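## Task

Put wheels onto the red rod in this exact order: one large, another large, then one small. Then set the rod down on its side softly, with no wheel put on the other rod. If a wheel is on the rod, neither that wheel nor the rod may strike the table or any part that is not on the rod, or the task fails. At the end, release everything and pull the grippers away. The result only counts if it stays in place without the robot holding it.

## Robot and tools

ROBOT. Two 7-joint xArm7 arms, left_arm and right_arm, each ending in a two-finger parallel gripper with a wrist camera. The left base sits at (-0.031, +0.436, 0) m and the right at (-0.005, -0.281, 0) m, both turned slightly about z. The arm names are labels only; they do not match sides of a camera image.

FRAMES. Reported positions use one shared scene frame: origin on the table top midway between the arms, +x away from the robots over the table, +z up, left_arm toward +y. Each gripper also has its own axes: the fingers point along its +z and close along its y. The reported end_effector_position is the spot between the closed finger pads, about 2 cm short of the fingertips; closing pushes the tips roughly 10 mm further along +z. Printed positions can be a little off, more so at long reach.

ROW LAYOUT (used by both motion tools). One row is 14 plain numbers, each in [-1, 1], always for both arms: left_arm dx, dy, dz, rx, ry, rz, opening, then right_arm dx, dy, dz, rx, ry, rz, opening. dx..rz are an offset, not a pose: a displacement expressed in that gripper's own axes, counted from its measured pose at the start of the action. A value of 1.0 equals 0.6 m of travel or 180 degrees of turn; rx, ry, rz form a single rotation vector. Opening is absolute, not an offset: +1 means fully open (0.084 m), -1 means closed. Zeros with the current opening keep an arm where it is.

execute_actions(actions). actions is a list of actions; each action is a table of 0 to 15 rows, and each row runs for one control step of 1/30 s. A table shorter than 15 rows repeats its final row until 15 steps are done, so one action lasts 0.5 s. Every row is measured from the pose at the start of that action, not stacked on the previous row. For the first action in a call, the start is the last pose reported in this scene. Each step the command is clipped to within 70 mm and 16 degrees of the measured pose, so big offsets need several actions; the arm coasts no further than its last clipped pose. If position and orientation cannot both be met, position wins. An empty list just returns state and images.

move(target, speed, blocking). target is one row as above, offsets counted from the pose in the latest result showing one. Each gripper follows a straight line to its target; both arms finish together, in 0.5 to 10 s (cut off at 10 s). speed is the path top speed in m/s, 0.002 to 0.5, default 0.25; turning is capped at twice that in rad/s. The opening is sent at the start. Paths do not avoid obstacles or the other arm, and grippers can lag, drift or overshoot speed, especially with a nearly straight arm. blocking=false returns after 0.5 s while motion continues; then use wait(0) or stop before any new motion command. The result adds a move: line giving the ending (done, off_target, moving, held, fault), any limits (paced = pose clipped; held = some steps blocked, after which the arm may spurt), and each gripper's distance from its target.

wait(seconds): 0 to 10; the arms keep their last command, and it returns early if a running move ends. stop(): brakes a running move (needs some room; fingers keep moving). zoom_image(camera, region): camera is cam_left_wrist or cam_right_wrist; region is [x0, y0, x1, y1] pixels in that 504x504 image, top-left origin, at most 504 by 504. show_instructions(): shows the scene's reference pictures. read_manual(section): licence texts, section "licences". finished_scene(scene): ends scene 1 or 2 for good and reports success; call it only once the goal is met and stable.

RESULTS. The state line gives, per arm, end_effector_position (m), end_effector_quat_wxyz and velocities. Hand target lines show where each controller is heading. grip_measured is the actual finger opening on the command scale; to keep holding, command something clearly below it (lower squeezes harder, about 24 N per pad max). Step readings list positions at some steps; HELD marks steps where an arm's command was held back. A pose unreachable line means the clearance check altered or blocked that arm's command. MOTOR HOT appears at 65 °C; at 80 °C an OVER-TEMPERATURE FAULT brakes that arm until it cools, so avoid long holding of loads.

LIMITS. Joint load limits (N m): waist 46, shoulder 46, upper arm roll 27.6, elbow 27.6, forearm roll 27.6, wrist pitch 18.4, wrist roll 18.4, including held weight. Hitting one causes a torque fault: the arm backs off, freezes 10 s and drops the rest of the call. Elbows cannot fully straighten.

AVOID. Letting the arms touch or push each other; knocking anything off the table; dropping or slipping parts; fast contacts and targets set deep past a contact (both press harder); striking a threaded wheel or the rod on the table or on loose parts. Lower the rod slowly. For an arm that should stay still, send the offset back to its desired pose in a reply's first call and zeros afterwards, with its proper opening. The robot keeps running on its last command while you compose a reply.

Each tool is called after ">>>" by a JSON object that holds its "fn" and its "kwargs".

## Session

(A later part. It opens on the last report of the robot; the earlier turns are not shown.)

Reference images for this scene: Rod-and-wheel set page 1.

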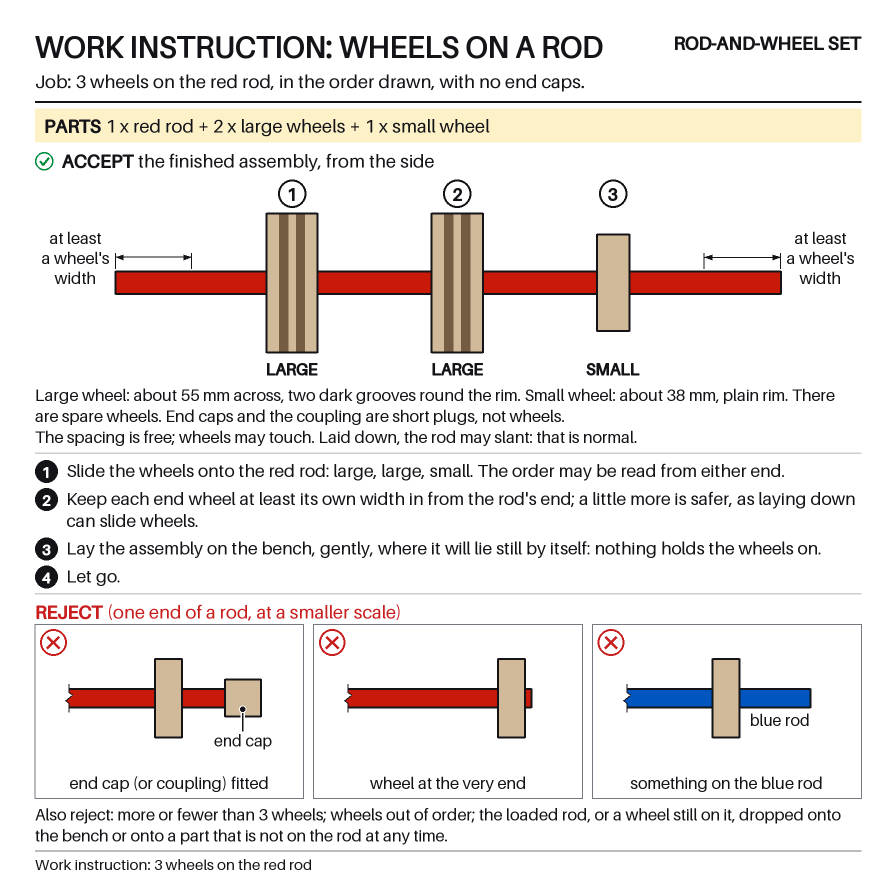

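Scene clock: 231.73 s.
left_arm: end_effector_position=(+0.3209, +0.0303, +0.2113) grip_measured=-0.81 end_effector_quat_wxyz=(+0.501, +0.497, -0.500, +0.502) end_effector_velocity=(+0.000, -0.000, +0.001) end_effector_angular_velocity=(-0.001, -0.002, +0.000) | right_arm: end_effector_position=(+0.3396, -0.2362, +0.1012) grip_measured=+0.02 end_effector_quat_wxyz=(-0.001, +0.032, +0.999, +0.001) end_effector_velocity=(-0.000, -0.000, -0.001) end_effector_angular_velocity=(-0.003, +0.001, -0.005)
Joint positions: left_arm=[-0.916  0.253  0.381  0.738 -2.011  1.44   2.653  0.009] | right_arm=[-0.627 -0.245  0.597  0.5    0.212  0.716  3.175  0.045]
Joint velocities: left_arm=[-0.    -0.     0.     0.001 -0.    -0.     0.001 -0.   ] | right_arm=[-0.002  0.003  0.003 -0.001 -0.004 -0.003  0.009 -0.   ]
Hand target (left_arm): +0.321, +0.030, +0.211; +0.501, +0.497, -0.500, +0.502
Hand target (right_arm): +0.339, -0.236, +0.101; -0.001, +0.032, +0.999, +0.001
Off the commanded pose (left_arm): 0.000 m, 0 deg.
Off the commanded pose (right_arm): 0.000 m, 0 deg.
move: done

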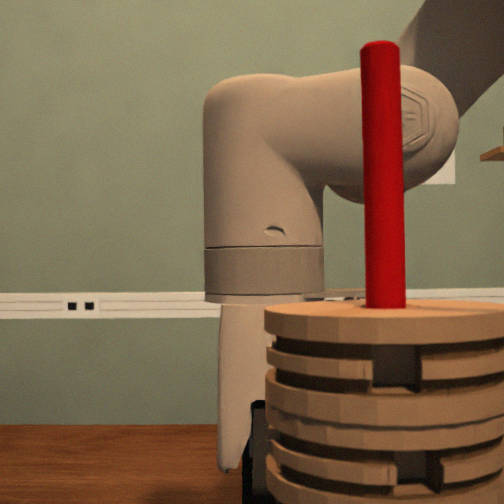

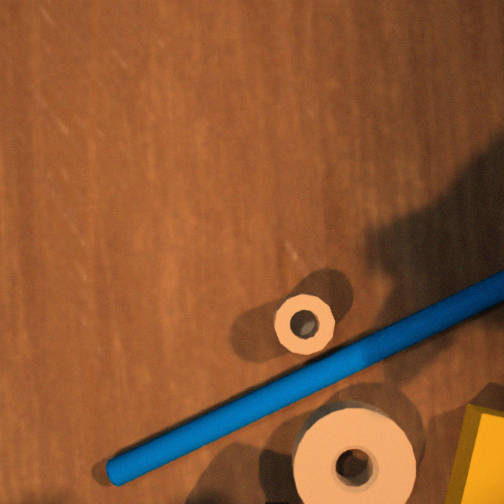

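>>> {"fn": "move", "kwargs": {"target": [0,0,0,0,0,0,-1,0.0005,0,0.09,0,0,0,0.0], "speed": 0.08}}

>>> {"fn": "move", "kwargs": {"target": [0,0,0,0,0,0,-1,0,0,0.038,0,0,0,0.0], "speed": 0.012}}

Scene clock: 241.80 s.
left_arm: end_effector_position=(+0.3209, +0.0303, +0.2113) grip_measured=-0.81 end_effector_quat_wxyz=(+0.501, +0.497, -0.500, +0.502) end_effector_velocity=(-0.000, +0.000, -0.001) end_effector_angular_velocity=(+0.001, +0.001, +0.000) | right_arm: end_effector_position=(+0.3395, -0.2364, +0.0475) grip_measured=-0.01 end_effector_quat_wxyz=(-0.000, +0.032, +0.999, +0.001) end_effector_velocity=(-0.001, -0.000, -0.001) end_effector_angular_velocity=(-0.003, +0.002, -0.001)
Joint positions: left_arm=[-0.916  0.253  0.381  0.738 -2.011  1.44   2.653  0.009] | right_arm=[-0.67  -0.057  0.637  0.456  0.073  0.503  3.282  0.044]
Joint velocities: left_arm=[ 0.001 -0.    -0.    -0.001  0.001 -0.     0.     0.   ] | right_arm=[-0.002  0.004  0.002 -0.001 -0.011 -0.003  0.01   0.   ]
Hand target (left_arm): +0.321, +0.030, +0.211; +0.501, +0.497, -0.500, +0.502
Hand target (right_arm): +0.339, -0.236, +0.047; -0.001, +0.032, +0.999, +0.001
Off the commanded pose (left_arm): 0.000 m, 0 deg.
Off the commanded pose (right_arm): 0.000 m, 0 deg.
move: done

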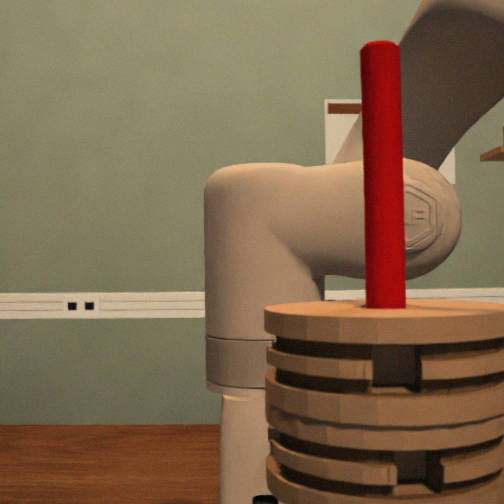

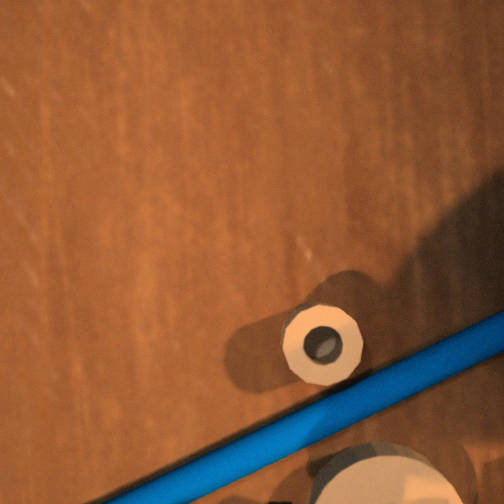

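Scene clock: 243.93 s.
left_arm: end_effector_position=(+0.3209, +0.0303, +0.2113) grip_measured=-0.81 end_effector_quat_wxyz=(+0.501, +0.497, -0.500, +0.502) end_effector_velocity=(+0.000, -0.000, +0.000) end_effector_angular_velocity=(-0.001, -0.002, +0.000) | right_arm: end_effector_position=(+0.3395, -0.2365, +0.0248) grip_measured=-0.01 end_effector_quat_wxyz=(-0.000, +0.032, +0.999, +0.001) end_effector_velocity=(+0.001, +0.001, -0.000) end_effector_angular_velocity=(-0.001, -0.003, +0.000)
Joint positions: left_arm=[-0.916  0.253  0.381  0.738 -2.011  1.44   2.653  0.009] | right_arm=[-0.684  0.041  0.628  0.45  -0.056  0.418  3.375  0.044]
Joint velocities: left_arm=[ 0.    -0.    -0.     0.001 -0.     0.     0.001 -0.   ] | right_arm=[ 0.     0.005 -0.     0.002 -0.011 -0.005  0.01  -0.   ]
Hand target (left_arm): +0.321, +0.030, +0.211; +0.501, +0.497, -0.500, +0.502
Hand target (right_arm): +0.340, -0.236, +0.025; -0.000, +0.032, +0.999, +0.000
Off the commanded pose (left_arm): 0.000 m, 0 deg.
Off the commanded pose (right_arm): 0.000 m, 0 deg.
move: done

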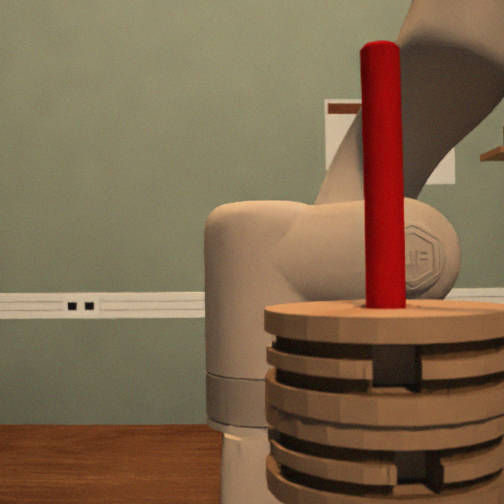

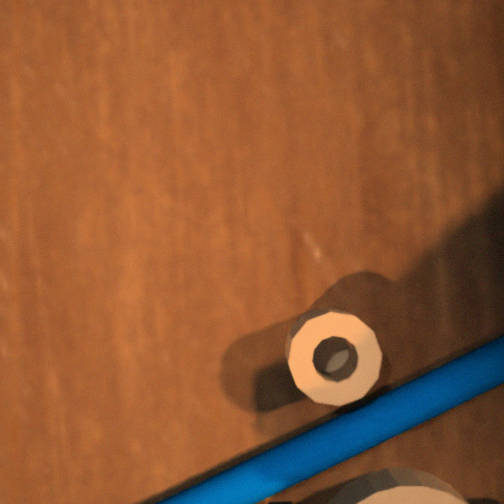

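>>> {"fn": "move", "kwargs": {"target": [0,0,0,0,0,0,-1,0,0,0.0045,0,0,0,0.0], "speed": 0.008}}

>>> {"fn": "move", "kwargs": {"target": [0,0,0,0,0,0,-1,0,0,0,0,0,0,-0.5]}}

>>> {"fn": "move", "kwargs": {"target": [0,0,0,0,0,0,-1,0,0,-0.1,0,0,0,-0.5], "speed": 0.08}}

>>> {"fn": "move", "kwargs": {"target": [0,0,0,0,0,0,-1,0,0.15,-0.47,0,0,-0.52,-0.5]}}

Scene clock: 257.00 s.
left_arm: end_effector_position=(+0.3209, +0.0303, +0.2113) grip_measured=-0.81 end_effector_quat_wxyz=(+0.501, +0.497, -0.500, +0.502) end_effector_velocity=(-0.000, -0.000, -0.000) end_effector_angular_velocity=(+0.000, +0.000, -0.001) | right_arm: end_effector_position=(+0.3395, -0.2365, +0.0221) grip_measured=-0.01 end_effector_quat_wxyz=(-0.000, +0.032, +0.999, +0.001) end_effector_velocity=(+0.000, +0.001, -0.000) end_effector_angular_velocity=(-0.000, -0.001, +0.001)
Joint positions: left_arm=[-0.916  0.253  0.381  0.738 -2.011  1.44   2.653  0.009] | right_arm=[-0.684  0.052  0.624  0.45  -0.074  0.408  3.389  0.044]
Joint velocities: left_arm=[-0.  0.  0. -0.  0.  0.  0. -0.] | right_arm=[ 0.001  0.002  0.     0.001 -0.005 -0.002  0.004 -0.   ]
Hand target (left_arm): +0.321, +0.030, +0.211; +0.501, +0.497, -0.500, +0.502
Hand target (right_arm): +0.340, -0.236, +0.022; -0.000, +0.032, +0.999, +0.001
Off the commanded pose (left_arm): 0.000 m, 0 deg.
Off the commanded pose (right_arm): 0.000 m, 0 deg.
move: done

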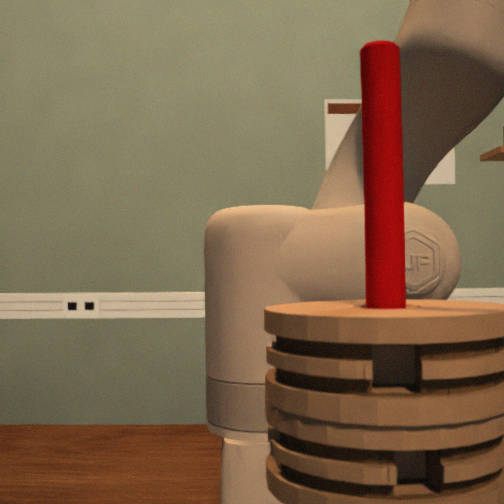

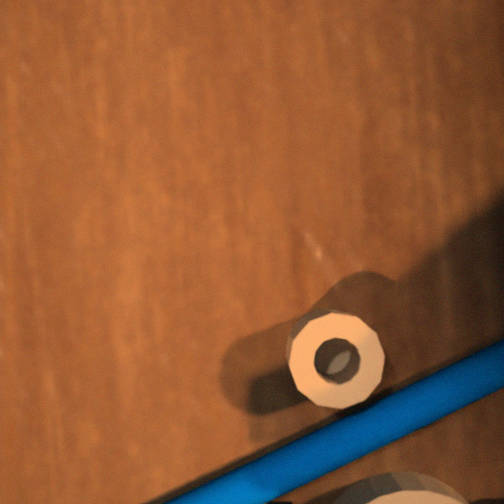

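Scene clock: 257.50 s.
left_arm: end_effector_position=(+0.3209, +0.0303, +0.2113) grip_measured=-0.81 end_effector_quat_wxyz=(+0.501, +0.497, -0.500, +0.502) end_effector_velocity=(+0.000, +0.000, -0.000) end_effector_angular_velocity=(-0.000, +0.001, -0.000) | right_arm: end_effector_position=(+0.3396, -0.2365, +0.0222) grip_measured=-0.13 end_effector_quat_wxyz=(-0.000, +0.032, +0.999, +0.001) end_effector_velocity=(-0.000, -0.000, -0.000) end_effector_angular_velocity=(+0.001, +0.001, -0.002)
Joint positions: left_arm=[-0.916  0.253  0.381  0.738 -2.011  1.44   2.653  0.009] | right_arm=[-0.684  0.052  0.625  0.45  -0.074  0.408  3.389  0.038]
Joint velocities: left_arm=[ 0.001  0.    -0.     0.     0.     0.    -0.001 -0.   ] | right_arm=[-0.001  0.001 -0.     0.     0.001  0.     0.     0.   ]
Hand target (left_arm): +0.321, +0.030, +0.211; +0.501, +0.497, -0.500, +0.502
Hand target (right_arm): +0.340, -0.236, +0.022; -0.000, +0.032, +0.999, +0.001
Off the commanded pose (left_arm): 0.000 m, 0 deg.
Off the commanded pose (right_arm): 0.000 m, 0 deg.
move: done

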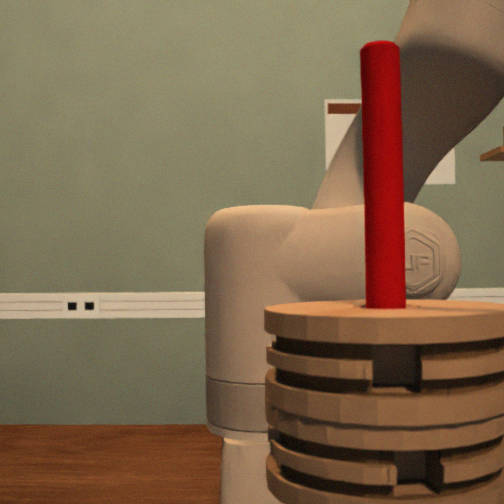

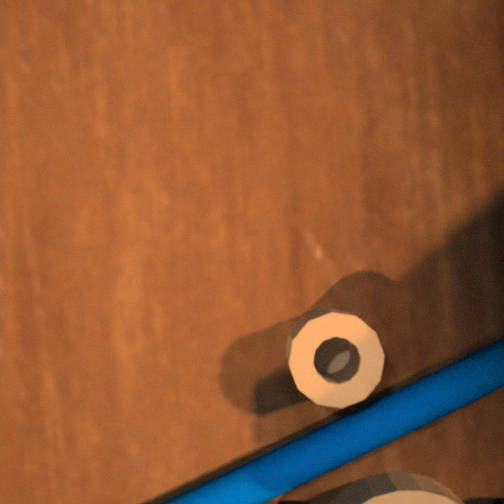

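Scene clock: 258.63 s.
left_arm: end_effector_position=(+0.3209, +0.0303, +0.2113) grip_measured=-0.81 end_effector_quat_wxyz=(+0.501, +0.497, -0.500, +0.502) end_effector_velocity=(-0.000, -0.000, -0.001) end_effector_angular_velocity=(+0.001, +0.001, -0.000) | right_arm: end_effector_position=(+0.3393, -0.2363, +0.0818) grip_measured=-0.13 end_effector_quat_wxyz=(-0.001, +0.032, +0.999, +0.001) end_effector_velocity=(+0.000, +0.000, +0.002) end_effector_angular_velocity=(+0.000, -0.001, +0.001)
Joint positions: left_arm=[-0.916  0.253  0.381  0.738 -2.011  1.44   2.653  0.009] | right_arm=[-0.648 -0.186  0.623  0.479  0.184  0.64   3.198  0.038]
Joint velocities: left_arm=[-0.001  0.001  0.    -0.001 -0.001 -0.     0.     0.   ] | right_arm=[ 0.002 -0.006 -0.002  0.001  0.004  0.006 -0.004  0.   ]
Hand target (left_arm): +0.321, +0.030, +0.211; +0.501, +0.497, -0.500, +0.502
Hand target (right_arm): +0.339, -0.236, +0.082; -0.000, +0.032, +0.999, +0.001
Off the commanded pose (left_arm): 0.000 m, 0 deg.
Off the commanded pose (right_arm): 0.001 m, 0 deg.
move: done

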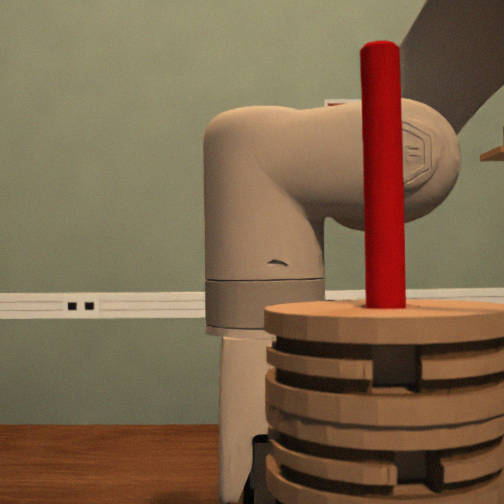

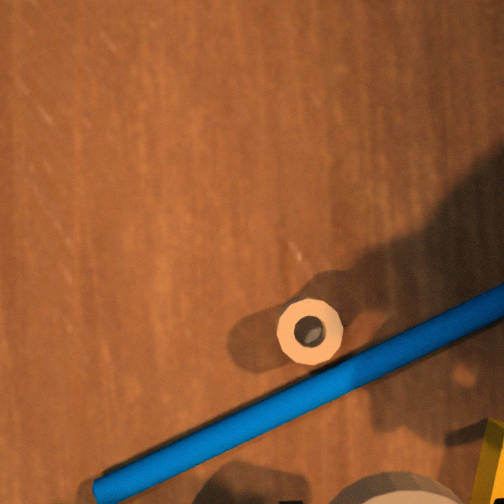

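Scene clock: 262.37 s.
left_arm: end_effector_position=(+0.3209, +0.0303, +0.2113) grip_measured=-0.81 end_effector_quat_wxyz=(+0.501, +0.497, -0.500, +0.502) end_effector_velocity=(-0.000, +0.000, -0.000) end_effector_angular_velocity=(+0.000, -0.001, -0.000) | right_arm: end_effector_position=(+0.3445, -0.1459, +0.3634) grip_measured=-0.13 end_effector_quat_wxyz=(-0.000, -0.707, +0.707, +0.002) end_effector_velocity=(+0.000, +0.001, +0.002) end_effector_angular_velocity=(+0.000, -0.002, +0.006)
Joint positions: left_arm=[-0.916  0.253  0.381  0.738 -2.011  1.44   2.653  0.009] | right_arm=[-0.312 -0.374  0.399  1.168  0.145  1.518  1.799  0.038]
Joint velocities: left_arm=[-0.     0.001  0.    -0.    -0.     0.     0.001 -0.   ] | right_arm=[ 0.001  0.001  0.001  0.006 -0.001  0.003 -0.004  0.   ]
Hand target (left_arm): +0.321, +0.030, +0.211; +0.501, +0.497, -0.500, +0.502
Hand target (right_arm): +0.345, -0.146, +0.364; +0.000, +0.708, -0.707, -0.001
Off the commanded pose (left_arm): 0.000 m, 0 deg.
Off the commanded pose (right_arm): 0.001 m, 0 deg.
move: done

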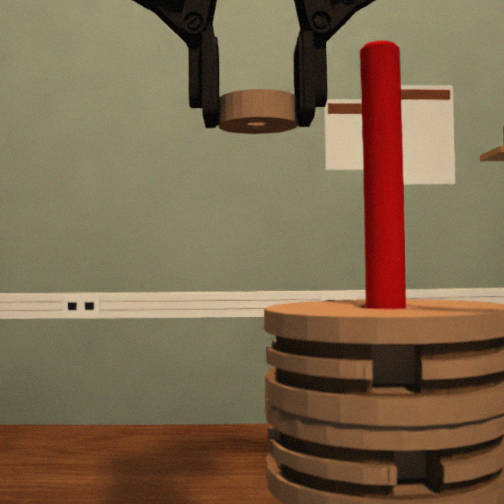

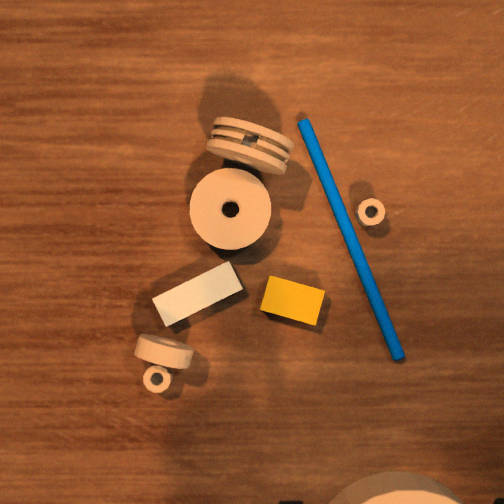

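Apex 472 → y≈0.0172.

>>> {"fn": "move", "kwargs": {"target": [0,0,0,0,0,0,-1,-0.2718,0.0418,0,0,0,0,-0.5], "speed": 0.15}}

>>> {"fn": "move", "kwargs": {"target": [0,0,0,0,0,0,-1,-0.001,0,0.02,0,0,0,-0.5], "speed": 0.03}}

>>> {"fn": "zoom_image", "kwargs": {"camera": "cam_left_wrist", "region": [254,0,504,120]}}

Scene clock: 272.90 s.
left_arm: end_effector_position=(+0.3209, +0.0303, +0.2113) grip_measured=-0.81 end_effector_quat_wxyz=(+0.501, +0.497, -0.500, +0.502) end_effector_velocity=(-0.000, -0.000, +0.000) end_effector_angular_velocity=(-0.000, -0.002, -0.001) | right_arm: end_effector_position=(+0.3193, +0.0164, +0.3633) grip_measured=-0.13 end_effector_quat_wxyz=(-0.001, -0.707, +0.707, +0.002) end_effector_velocity=(-0.002, +0.004, +0.001) end_effector_angular_velocity=(-0.003, +0.000, +0.004)
Joint positions: left_arm=[-0.916  0.253  0.381  0.738 -2.011  1.44   2.653  0.009] | right_arm=[-0.212 -0.161  0.704  1.375  0.108  1.501  2.223  0.038]
Joint velocities: left_arm=[-0.    -0.001  0.    -0.     0.001  0.     0.001 -0.   ] | right_arm=[ 0.004  0.008  0.009  0.009 -0.006  0.004  0.01  -0.   ]
Hand target (left_arm): +0.321, +0.030, +0.211; +0.501, +0.497, -0.500, +0.502
Hand target (right_arm): +0.319, +0.017, +0.363; +0.001, +0.707, -0.707, -0.002
Off the commanded pose (left_arm): 0.000 m, 0 deg.
Off the commanded pose (right_arm): 0.001 m, 0 deg.
move: done

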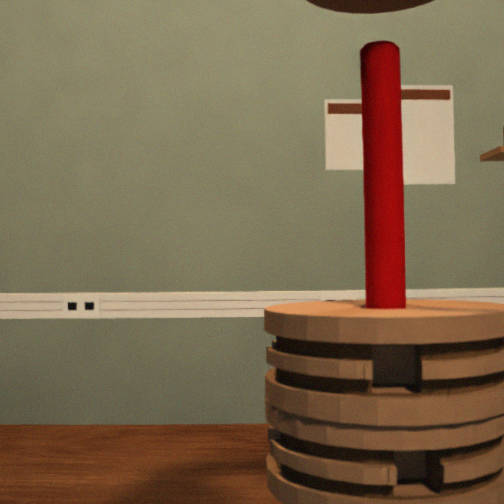

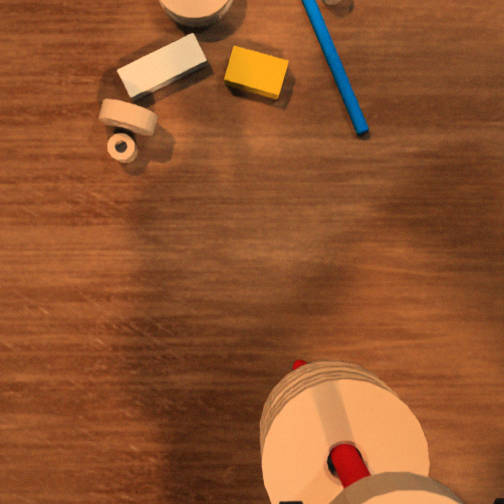

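Scene clock: 273.67 s.
left_arm: end_effector_position=(+0.3209, +0.0303, +0.2113) grip_measured=-0.81 end_effector_quat_wxyz=(+0.501, +0.497, -0.500, +0.502) end_effector_velocity=(+0.001, +0.000, +0.001) end_effector_angular_velocity=(-0.001, -0.001, +0.001) | right_arm: end_effector_position=(+0.3193, +0.0170, +0.3514) grip_measured=-0.13 end_effector_quat_wxyz=(-0.001, -0.707, +0.707, +0.002) end_effector_velocity=(+0.001, +0.000, -0.001) end_effector_angular_velocity=(+0.002, -0.001, -0.000)
Joint positions: left_arm=[-0.916  0.253  0.381  0.738 -2.011  1.44   2.653  0.009] | right_arm=[-0.211 -0.166  0.705  1.337  0.112  1.467  2.221  0.038]
Joint velocities: left_arm=[ 0.001 -0.     0.     0.001 -0.    -0.     0.    -0.   ] | right_arm=[-0.     0.    -0.    -0.002  0.001 -0.003 -0.     0.   ]
Hand target (left_arm): +0.321, +0.030, +0.211; +0.501, +0.497, -0.500, +0.502
Hand target (right_arm): +0.319, +0.017, +0.351; +0.001, +0.707, -0.707, -0.002
Off the commanded pose (left_arm): 0.000 m, 0 deg.
Off the commanded pose (right_arm): 0.000 m, 0 deg.
move: done

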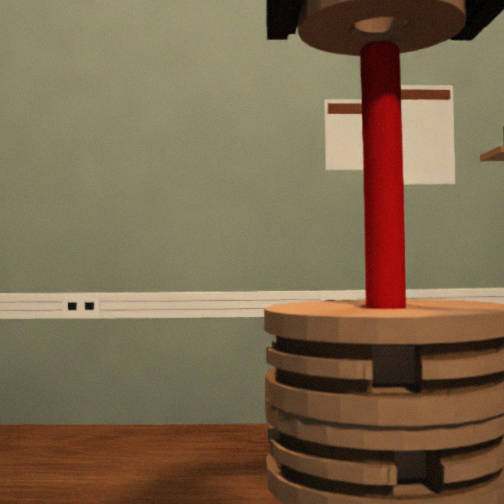

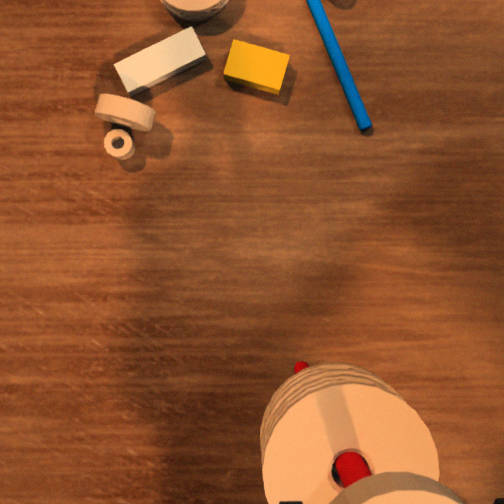

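Region (254, 0, 504, 120) of cam_left_wrist's 504x504 image, scaled by 2.016, with more detail than that image has; it fills the top 242 rows of this view, and the rest is white.

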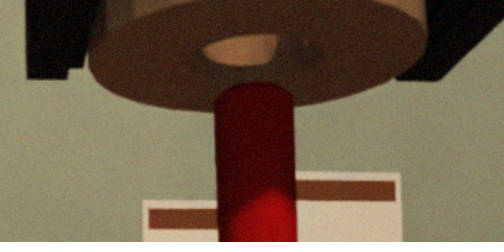

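>>> {"fn": "move", "kwargs": {"target": [0,0,0,0,0,0,-1,-0.0003,-0.0003,0.018,0,0,0,-0.5], "speed": 0.01}}

Scene clock: 280.60 s.
left_arm: end_effector_position=(+0.3209, +0.0303, +0.2113) grip_measured=-0.81 end_effector_quat_wxyz=(+0.501, +0.497, -0.500, +0.502) end_effector_velocity=(+0.001, +0.000, +0.001) end_effector_angular_velocity=(-0.001, -0.003, +0.001) | right_arm: end_effector_position=(+0.3195, +0.0172, +0.3407) grip_measured=-0.13 end_effector_quat_wxyz=(-0.001, -0.707, +0.707, +0.002) end_effector_velocity=(+0.000, +0.000, -0.000) end_effector_angular_velocity=(+0.001, -0.002, -0.000)
Joint positions: left_arm=[-0.916  0.253  0.381  0.738 -2.011  1.44   2.653  0.009] | right_arm=[-0.209 -0.17   0.705  1.304  0.115  1.436  2.219  0.038]
Joint velocities: left_arm=[ 0.002 -0.001  0.     0.002  0.001  0.     0.    -0.   ] | right_arm=[-0.001 -0.001  0.    -0.002  0.    -0.003 -0.    -0.   ]
Hand target (left_arm): +0.321, +0.030, +0.211; +0.501, +0.497, -0.500, +0.502
Hand target (right_arm): +0.319, +0.017, +0.341; +0.001, +0.707, -0.707, -0.002
Off the commanded pose (left_arm): 0.000 m, 0 deg.
Off the commanded pose (right_arm): 0.000 m, 0 deg.
move: done

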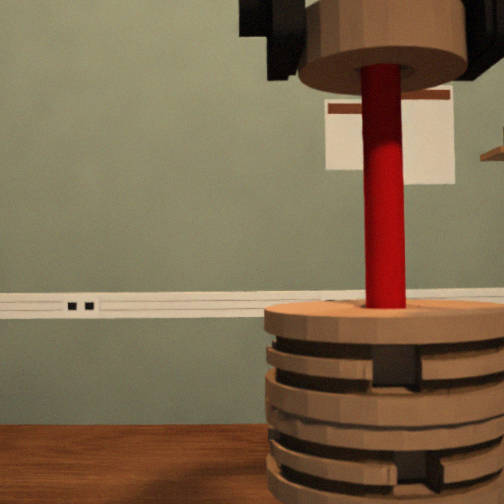

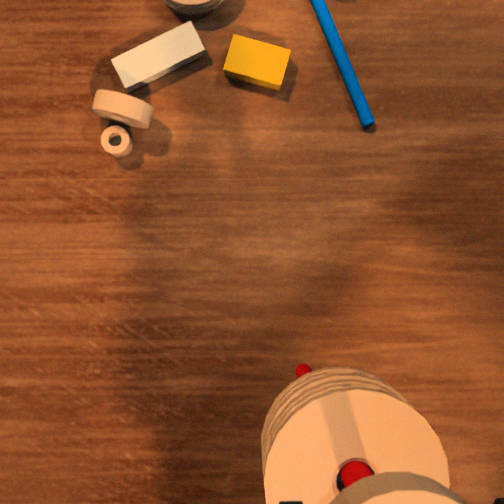

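>>> {"fn": "move", "kwargs": {"target": [0,0,0,0,0,0,-1,0,0,0.083,0,0,0,-0.5], "speed": 0.05}}

>>> {"fn": "move", "kwargs": {"target": [0,0,0,0,0,0,-1,0,0,0,0,0,0,0.4]}}

>>> {"fn": "move", "kwargs": {"target": [0,0,0,0,0,0,-1,0,0,-0.122,0,0,0,0.4], "speed": 0.12}}

>>> {"fn": "move", "kwargs": {"target": [0,0,0,0,0,0,-1,0.55,0,0,0,0,0,0.4]}}

>>> {"fn": "move", "kwargs": {"target": [0,-0.1,-0.08,0,-0.36,0,-1,0,0,0,0,0,0,0.4], "speed": 0.15}}

Scene clock: 293.53 s.
left_arm: end_effector_position=(+0.3209, +0.0303, +0.2113) grip_measured=-0.81 end_effector_quat_wxyz=(+0.501, +0.497, -0.500, +0.502) end_effector_velocity=(+0.000, +0.000, -0.000) end_effector_angular_velocity=(+0.001, +0.000, +0.001) | right_arm: end_effector_position=(+0.3195, +0.0172, +0.2912) grip_measured=-0.13 end_effector_quat_wxyz=(-0.000, -0.707, +0.707, +0.002) end_effector_velocity=(-0.000, +0.001, -0.000) end_effector_angular_velocity=(+0.001, -0.003, +0.001)
Joint positions: left_arm=[-0.916  0.253  0.381  0.738 -2.011  1.44   2.653  0.009] | right_arm=[-0.204 -0.172  0.714  1.161  0.121  1.295  2.215  0.038]
Joint velocities: left_arm=[ 0.001  0.     0.    -0.001  0.001 -0.     0.    -0.   ] | right_arm=[ 0.001 -0.002  0.001 -0.002  0.001 -0.004  0.     0.   ]
Hand target (left_arm): +0.321, +0.030, +0.211; +0.501, +0.497, -0.500, +0.502
Hand target (right_arm): +0.319, +0.017, +0.291; +0.001, +0.707, -0.707, -0.002
Off the commanded pose (left_arm): 0.000 m, 0 deg.
Off the commanded pose (right_arm): 0.000 m, 0 deg.
move: done

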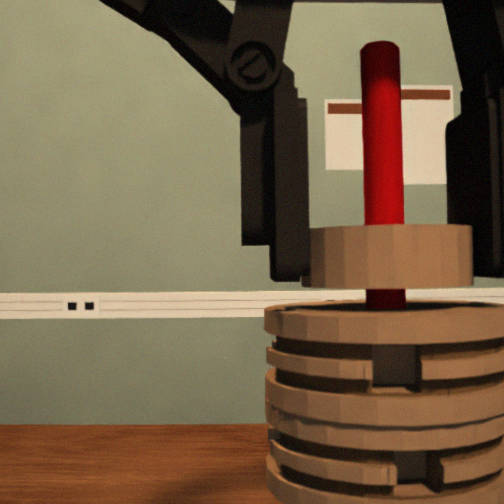

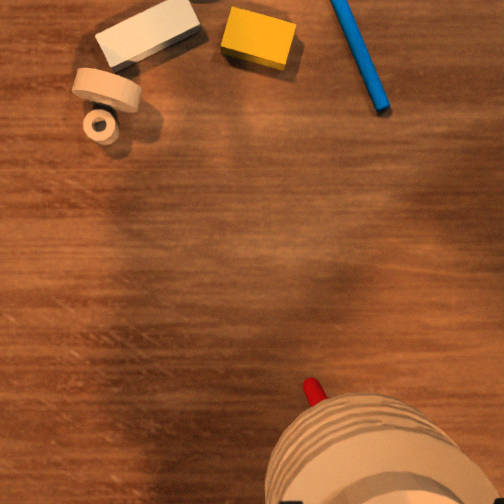

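Scene clock: 294.07 s.
left_arm: end_effector_position=(+0.3209, +0.0303, +0.2113) grip_measured=-0.81 end_effector_quat_wxyz=(+0.501, +0.497, -0.500, +0.502) end_effector_velocity=(-0.000, +0.000, -0.000) end_effector_angular_velocity=(+0.000, +0.000, +0.000) | right_arm: end_effector_position=(+0.3195, +0.0172, +0.2912) grip_measured=+0.39 end_effector_quat_wxyz=(-0.000, -0.707, +0.707, +0.002) end_effector_velocity=(-0.000, +0.000, -0.000) end_effector_angular_velocity=(+0.000, +0.001, +0.000)
Joint positions: left_arm=[-0.916  0.253  0.381  0.738 -2.011  1.44   2.653  0.009] | right_arm=[-0.204 -0.172  0.714  1.161  0.121  1.295  2.215  0.061]
Joint velocities: left_arm=[-0.    -0.     0.    -0.001 -0.    -0.     0.     0.   ] | right_arm=[-0.     0.001  0.001  0.     0.    -0.    -0.     0.   ]
Hand target (left_arm): +0.321, +0.030, +0.211; +0.501, +0.497, -0.500, +0.502
Hand target (right_arm): +0.320, +0.017, +0.291; +0.000, +0.707, -0.707, -0.002
Off the commanded pose (left_arm): 0.000 m, 0 deg.
Off the commanded pose (right_arm): 0.000 m, 0 deg.
move: done

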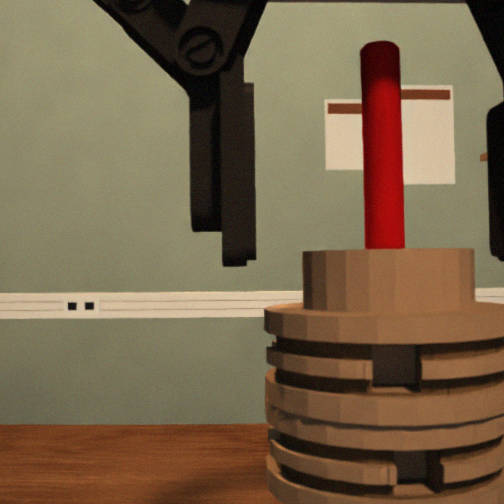

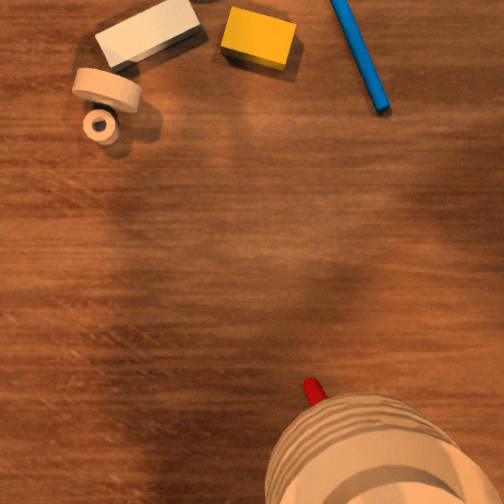

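Scene clock: 295.07 s.
left_arm: end_effector_position=(+0.3209, +0.0303, +0.2113) grip_measured=-0.81 end_effector_quat_wxyz=(+0.501, +0.497, -0.500, +0.502) end_effector_velocity=(-0.000, +0.000, -0.000) end_effector_angular_velocity=(-0.000, +0.001, -0.000) | right_arm: end_effector_position=(+0.3194, +0.0171, +0.3638) grip_measured=+0.39 end_effector_quat_wxyz=(-0.001, -0.707, +0.707, +0.002) end_effector_velocity=(-0.000, +0.001, +0.003) end_effector_angular_velocity=(-0.001, -0.002, +0.001)
Joint positions: left_arm=[-0.916  0.253  0.381  0.738 -2.011  1.44   2.653  0.009] | right_arm=[-0.212 -0.158  0.705  1.38   0.106  1.503  2.226  0.061]
Joint velocities: left_arm=[ 0.    -0.     0.    -0.001  0.     0.001 -0.     0.   ] | right_arm=[-0.     0.002  0.002  0.009 -0.003  0.006  0.002  0.   ]
Hand target (left_arm): +0.321, +0.030, +0.211; +0.501, +0.497, -0.500, +0.502
Hand target (right_arm): +0.319, +0.017, +0.364; +0.000, +0.707, -0.707, -0.002
Off the commanded pose (left_arm): 0.000 m, 0 deg.
Off the commanded pose (right_arm): 0.001 m, 0 deg.
move: done

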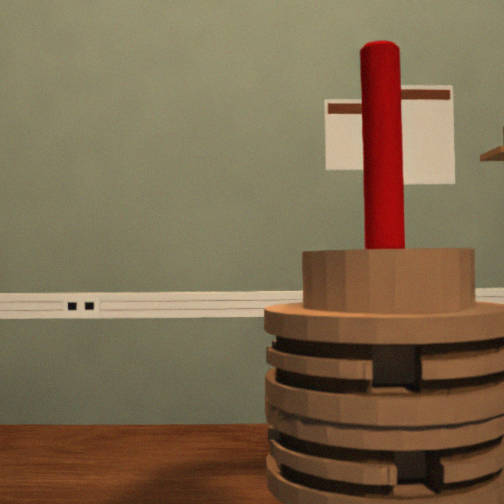

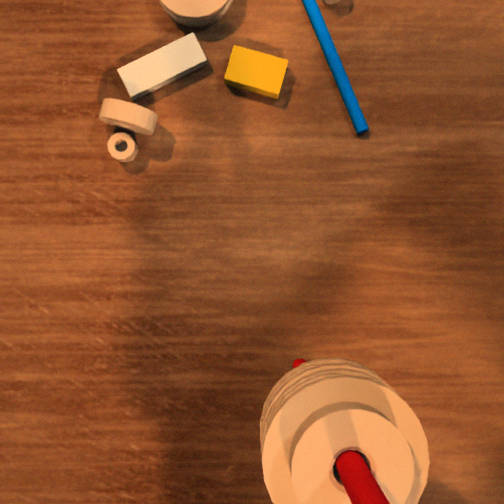

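Scene clock: 296.87 s.
left_arm: end_effector_position=(+0.3209, +0.0303, +0.2113) grip_measured=-0.81 end_effector_quat_wxyz=(+0.501, +0.497, -0.500, +0.502) end_effector_velocity=(-0.000, +0.000, -0.000) end_effector_angular_velocity=(+0.000, -0.000, -0.000) | right_arm: end_effector_position=(+0.3200, -0.3121, +0.3642) grip_measured=+0.39 end_effector_quat_wxyz=(-0.000, -0.707, +0.707, +0.001) end_effector_velocity=(-0.000, -0.004, +0.000) end_effector_angular_velocity=(+0.002, -0.000, -0.005)
Joint positions: left_arm=[-0.916  0.253  0.381  0.738 -2.011  1.44   2.653  0.009] | right_arm=[-0.416 -0.502  0.106  1.04   0.052  1.542  1.42   0.061]
Joint velocities: left_arm=[ 0.     0.     0.    -0.     0.     0.     0.001  0.   ] | right_arm=[-0.004  0.001 -0.007  0.    -0.001 -0.    -0.005 -0.   ]
Hand target (left_arm): +0.321, +0.030, +0.211; +0.501, +0.497, -0.500, +0.502
Hand target (right_arm): +0.320, -0.313, +0.364; +0.000, +0.707, -0.707, -0.001
Off the commanded pose (left_arm): 0.000 m, 0 deg.
Off the commanded pose (right_arm): 0.001 m, 0 deg.
move: done

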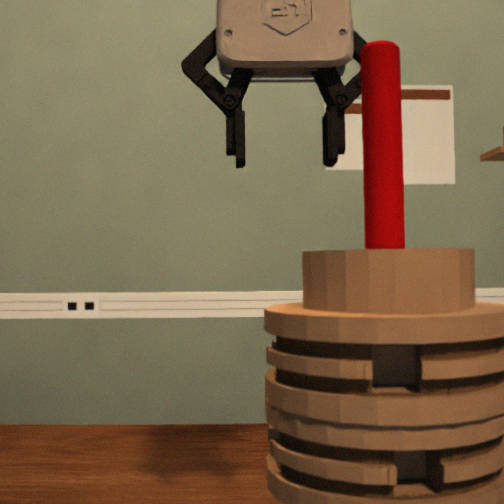

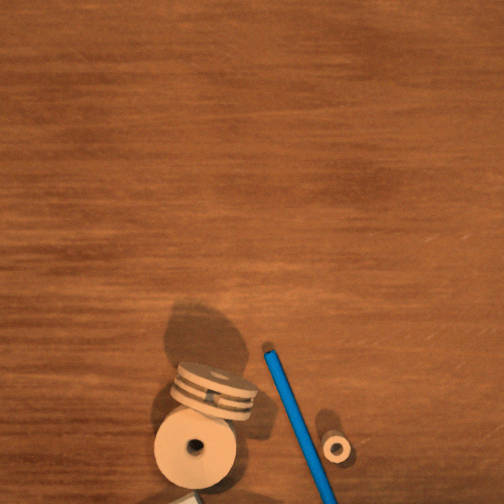

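Scene clock: 301.03 s.
left_arm: end_effector_position=(+0.3808, +0.0787, +0.2104) grip_measured=-0.81 end_effector_quat_wxyz=(-0.155, -0.689, +0.691, -0.155) end_effector_velocity=(+0.001, +0.001, +0.001) end_effector_angular_velocity=(+0.004, -0.000, +0.003) | right_arm: end_effector_position=(+0.3200, -0.3121, +0.3642) grip_measured=+0.39 end_effector_quat_wxyz=(-0.000, -0.707, +0.707, +0.001) end_effector_velocity=(+0.000, -0.000, -0.000) end_effector_angular_velocity=(+0.000, +0.000, -0.000)
Joint positions: left_arm=[-1.093  0.112  0.411  1.094 -0.575  0.817  1.343  0.009] | right_arm=[-0.416 -0.502  0.106  1.04   0.052  1.542  1.42   0.061]
Joint velocities: left_arm=[ 0.001  0.001  0.001  0.004  0.006  0.003 -0.007 -0.   ] | right_arm=[-0.  0.  0. -0.  0. -0.  0. -0.]
Hand target (left_arm): +0.381, +0.079, +0.211; +0.155, +0.689, -0.691, +0.155
Hand target (right_arm): +0.320, -0.312, +0.364; +0.000, +0.707, -0.707, -0.001
Off the commanded pose (left_arm): 0.001 m, 0 deg.
Off the commanded pose (right_arm): 0.000 m, 0 deg.
move: done

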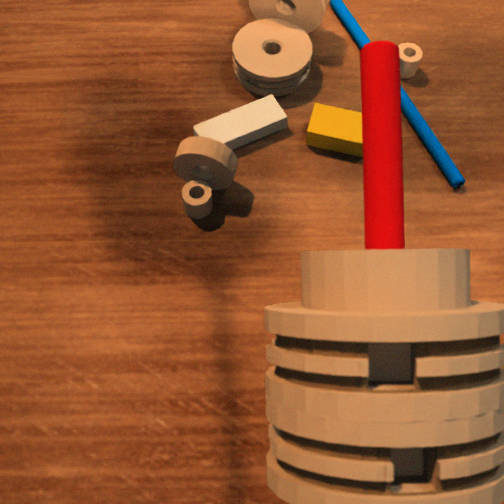

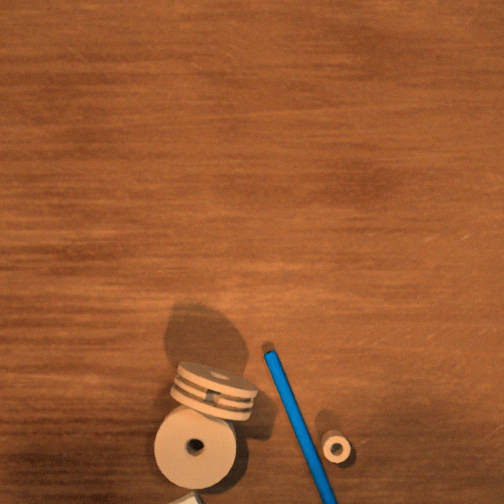

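>>> {"fn": "move", "kwargs": {"target": [-0.054,0,0.233,0,-0.127,0,-1,0,0,0,0,0,0,0.4], "speed": 0.08}}

>>> {"fn": "move", "kwargs": {"target": [0,0,0.028,0,0,0,-1,0,0,0,0,0,0,0.4], "speed": 0.015}}

>>> {"fn": "move", "kwargs": {"target": [0,0,0.011,0,0,0,-1,0,0,0,0,0,0,0.4], "speed": 0.004}}

Scene clock: 315.60 s.
left_arm: end_effector_position=(+0.3813, +0.0480, +0.0707) grip_measured=-0.81 end_effector_quat_wxyz=(-0.015, -0.706, +0.707, -0.016) end_effector_velocity=(+0.003, +0.000, +0.001) end_effector_angular_velocity=(+0.000, -0.004, +0.003) | right_arm: end_effector_position=(+0.3200, -0.3121, +0.3642) grip_measured=+0.39 end_effector_quat_wxyz=(-0.000, -0.707, +0.707, +0.001) end_effector_velocity=(-0.000, -0.000, +0.000) end_effector_angular_velocity=(+0.001, -0.000, -0.001)
Joint positions: left_arm=[-1.208  0.523  0.411  1.296 -0.325  0.805  1.043  0.009] | right_arm=[-0.416 -0.502  0.106  1.04   0.052  1.542  1.42   0.061]
Joint velocities: left_arm=[ 0.001  0.002  0.003  0.005  0.002  0.001 -0.002  0.   ] | right_arm=[-0.    -0.    -0.001  0.     0.     0.     0.    -0.   ]
Hand target (left_arm): +0.381, +0.048, +0.070; +0.015, +0.706, -0.708, +0.015
Hand target (right_arm): +0.320, -0.312, +0.364; +0.000, +0.707, -0.707, -0.001
Off the commanded pose (left_arm): 0.001 m, 0 deg.
Off the commanded pose (right_arm): 0.000 m, 0 deg.
move: done

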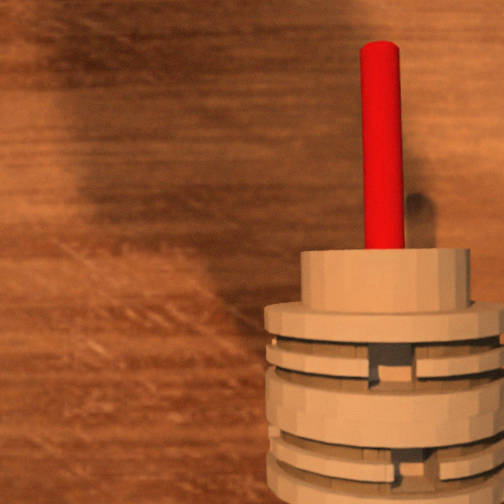

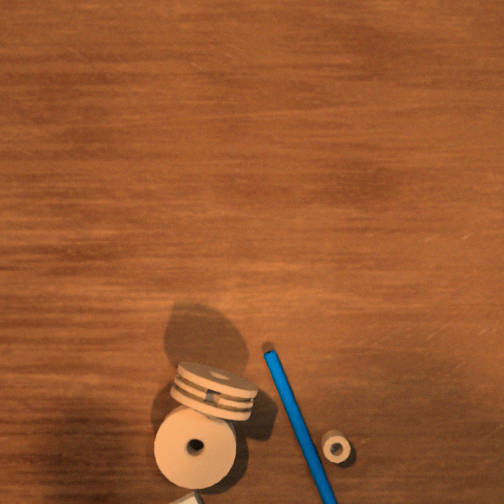

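Scene clock: 316.97 s.
left_arm: end_effector_position=(+0.3813, +0.0472, +0.0540) grip_measured=-0.81 end_effector_quat_wxyz=(-0.015, -0.706, +0.707, -0.016) end_effector_velocity=(+0.001, -0.001, +0.001) end_effector_angular_velocity=(-0.003, -0.003, -0.000) | right_arm: end_effector_position=(+0.3200, -0.3121, +0.3642) grip_measured=+0.39 end_effector_quat_wxyz=(-0.000, -0.707, +0.707, +0.001) end_effector_velocity=(-0.000, +0.000, +0.000) end_effector_angular_velocity=(+0.000, -0.001, -0.001)
Joint positions: left_arm=[-1.2    0.555  0.398  1.292 -0.343  0.771  1.055  0.009] | right_arm=[-0.416 -0.502  0.106  1.04   0.052  1.542  1.42   0.061]
Joint velocities: left_arm=[ 0.001  0.    -0.     0.001 -0.001 -0.003  0.001 -0.   ] | right_arm=[-0.    -0.002 -0.    -0.     0.001  0.     0.    -0.   ]
Hand target (left_arm): +0.381, +0.047, +0.054; +0.015, +0.706, -0.707, +0.016
Hand target (right_arm): +0.320, -0.312, +0.364; +0.000, +0.707, -0.707, -0.001
Off the commanded pose (left_arm): 0.000 m, 0 deg.
Off the commanded pose (right_arm): 0.000 m, 0 deg.
move: done

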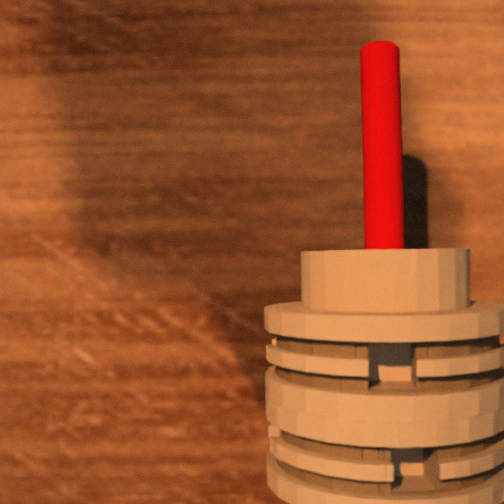

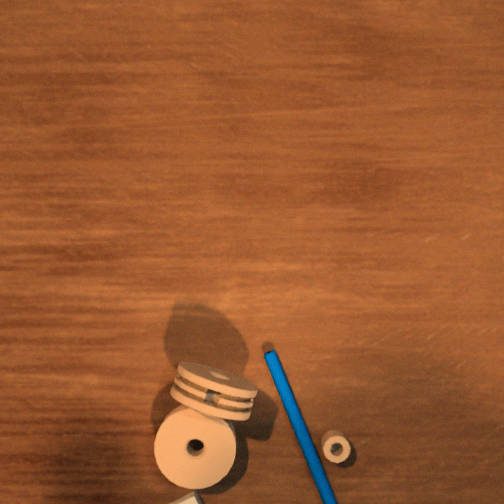

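Scene clock: 318.83 s.
left_arm: end_effector_position=(+0.3813, +0.0469, +0.0474) grip_measured=-0.81 end_effector_quat_wxyz=(-0.015, -0.706, +0.707, -0.016) end_effector_velocity=(-0.000, -0.000, -0.000) end_effector_angular_velocity=(+0.000, -0.000, -0.001) | right_arm: end_effector_position=(+0.3200, -0.3121, +0.3642) grip_measured=+0.39 end_effector_quat_wxyz=(-0.000, -0.707, +0.707, +0.001) end_effector_velocity=(-0.000, -0.001, +0.001) end_effector_angular_velocity=(+0.000, -0.002, -0.002)
Joint positions: left_arm=[-1.197  0.568  0.393  1.292 -0.35   0.758  1.059  0.009] | right_arm=[-0.416 -0.502  0.106  1.04   0.052  1.542  1.42   0.061]
Joint velocities: left_arm=[-0.     0.001 -0.     0.001  0.    -0.001  0.001 -0.   ] | right_arm=[-0.001 -0.001 -0.001  0.     0.     0.    -0.    -0.   ]
Hand target (left_arm): +0.381, +0.047, +0.047; +0.015, +0.706, -0.707, +0.016
Hand target (right_arm): +0.320, -0.312, +0.364; +0.000, +0.707, -0.707, -0.001
Off the commanded pose (left_arm): 0.000 m, 0 deg.
Off the commanded pose (right_arm): 0.000 m, 0 deg.
move: done

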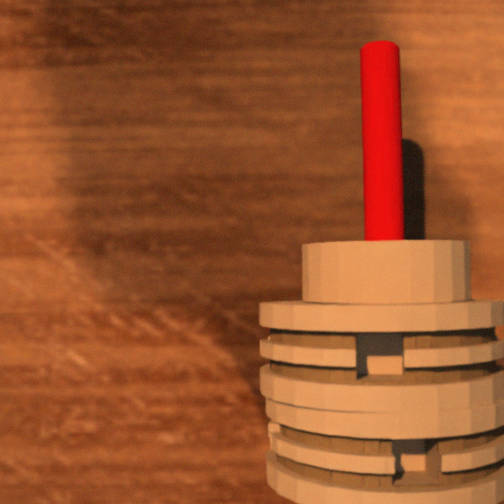

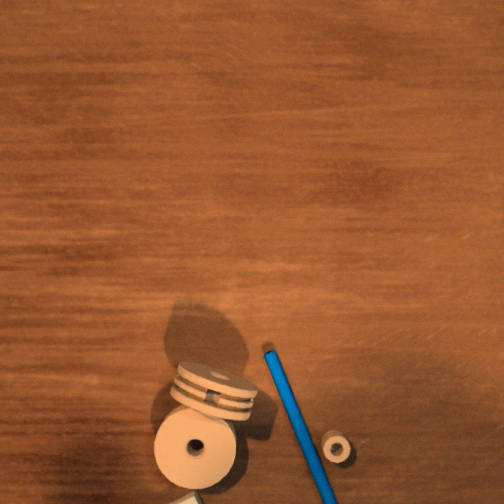

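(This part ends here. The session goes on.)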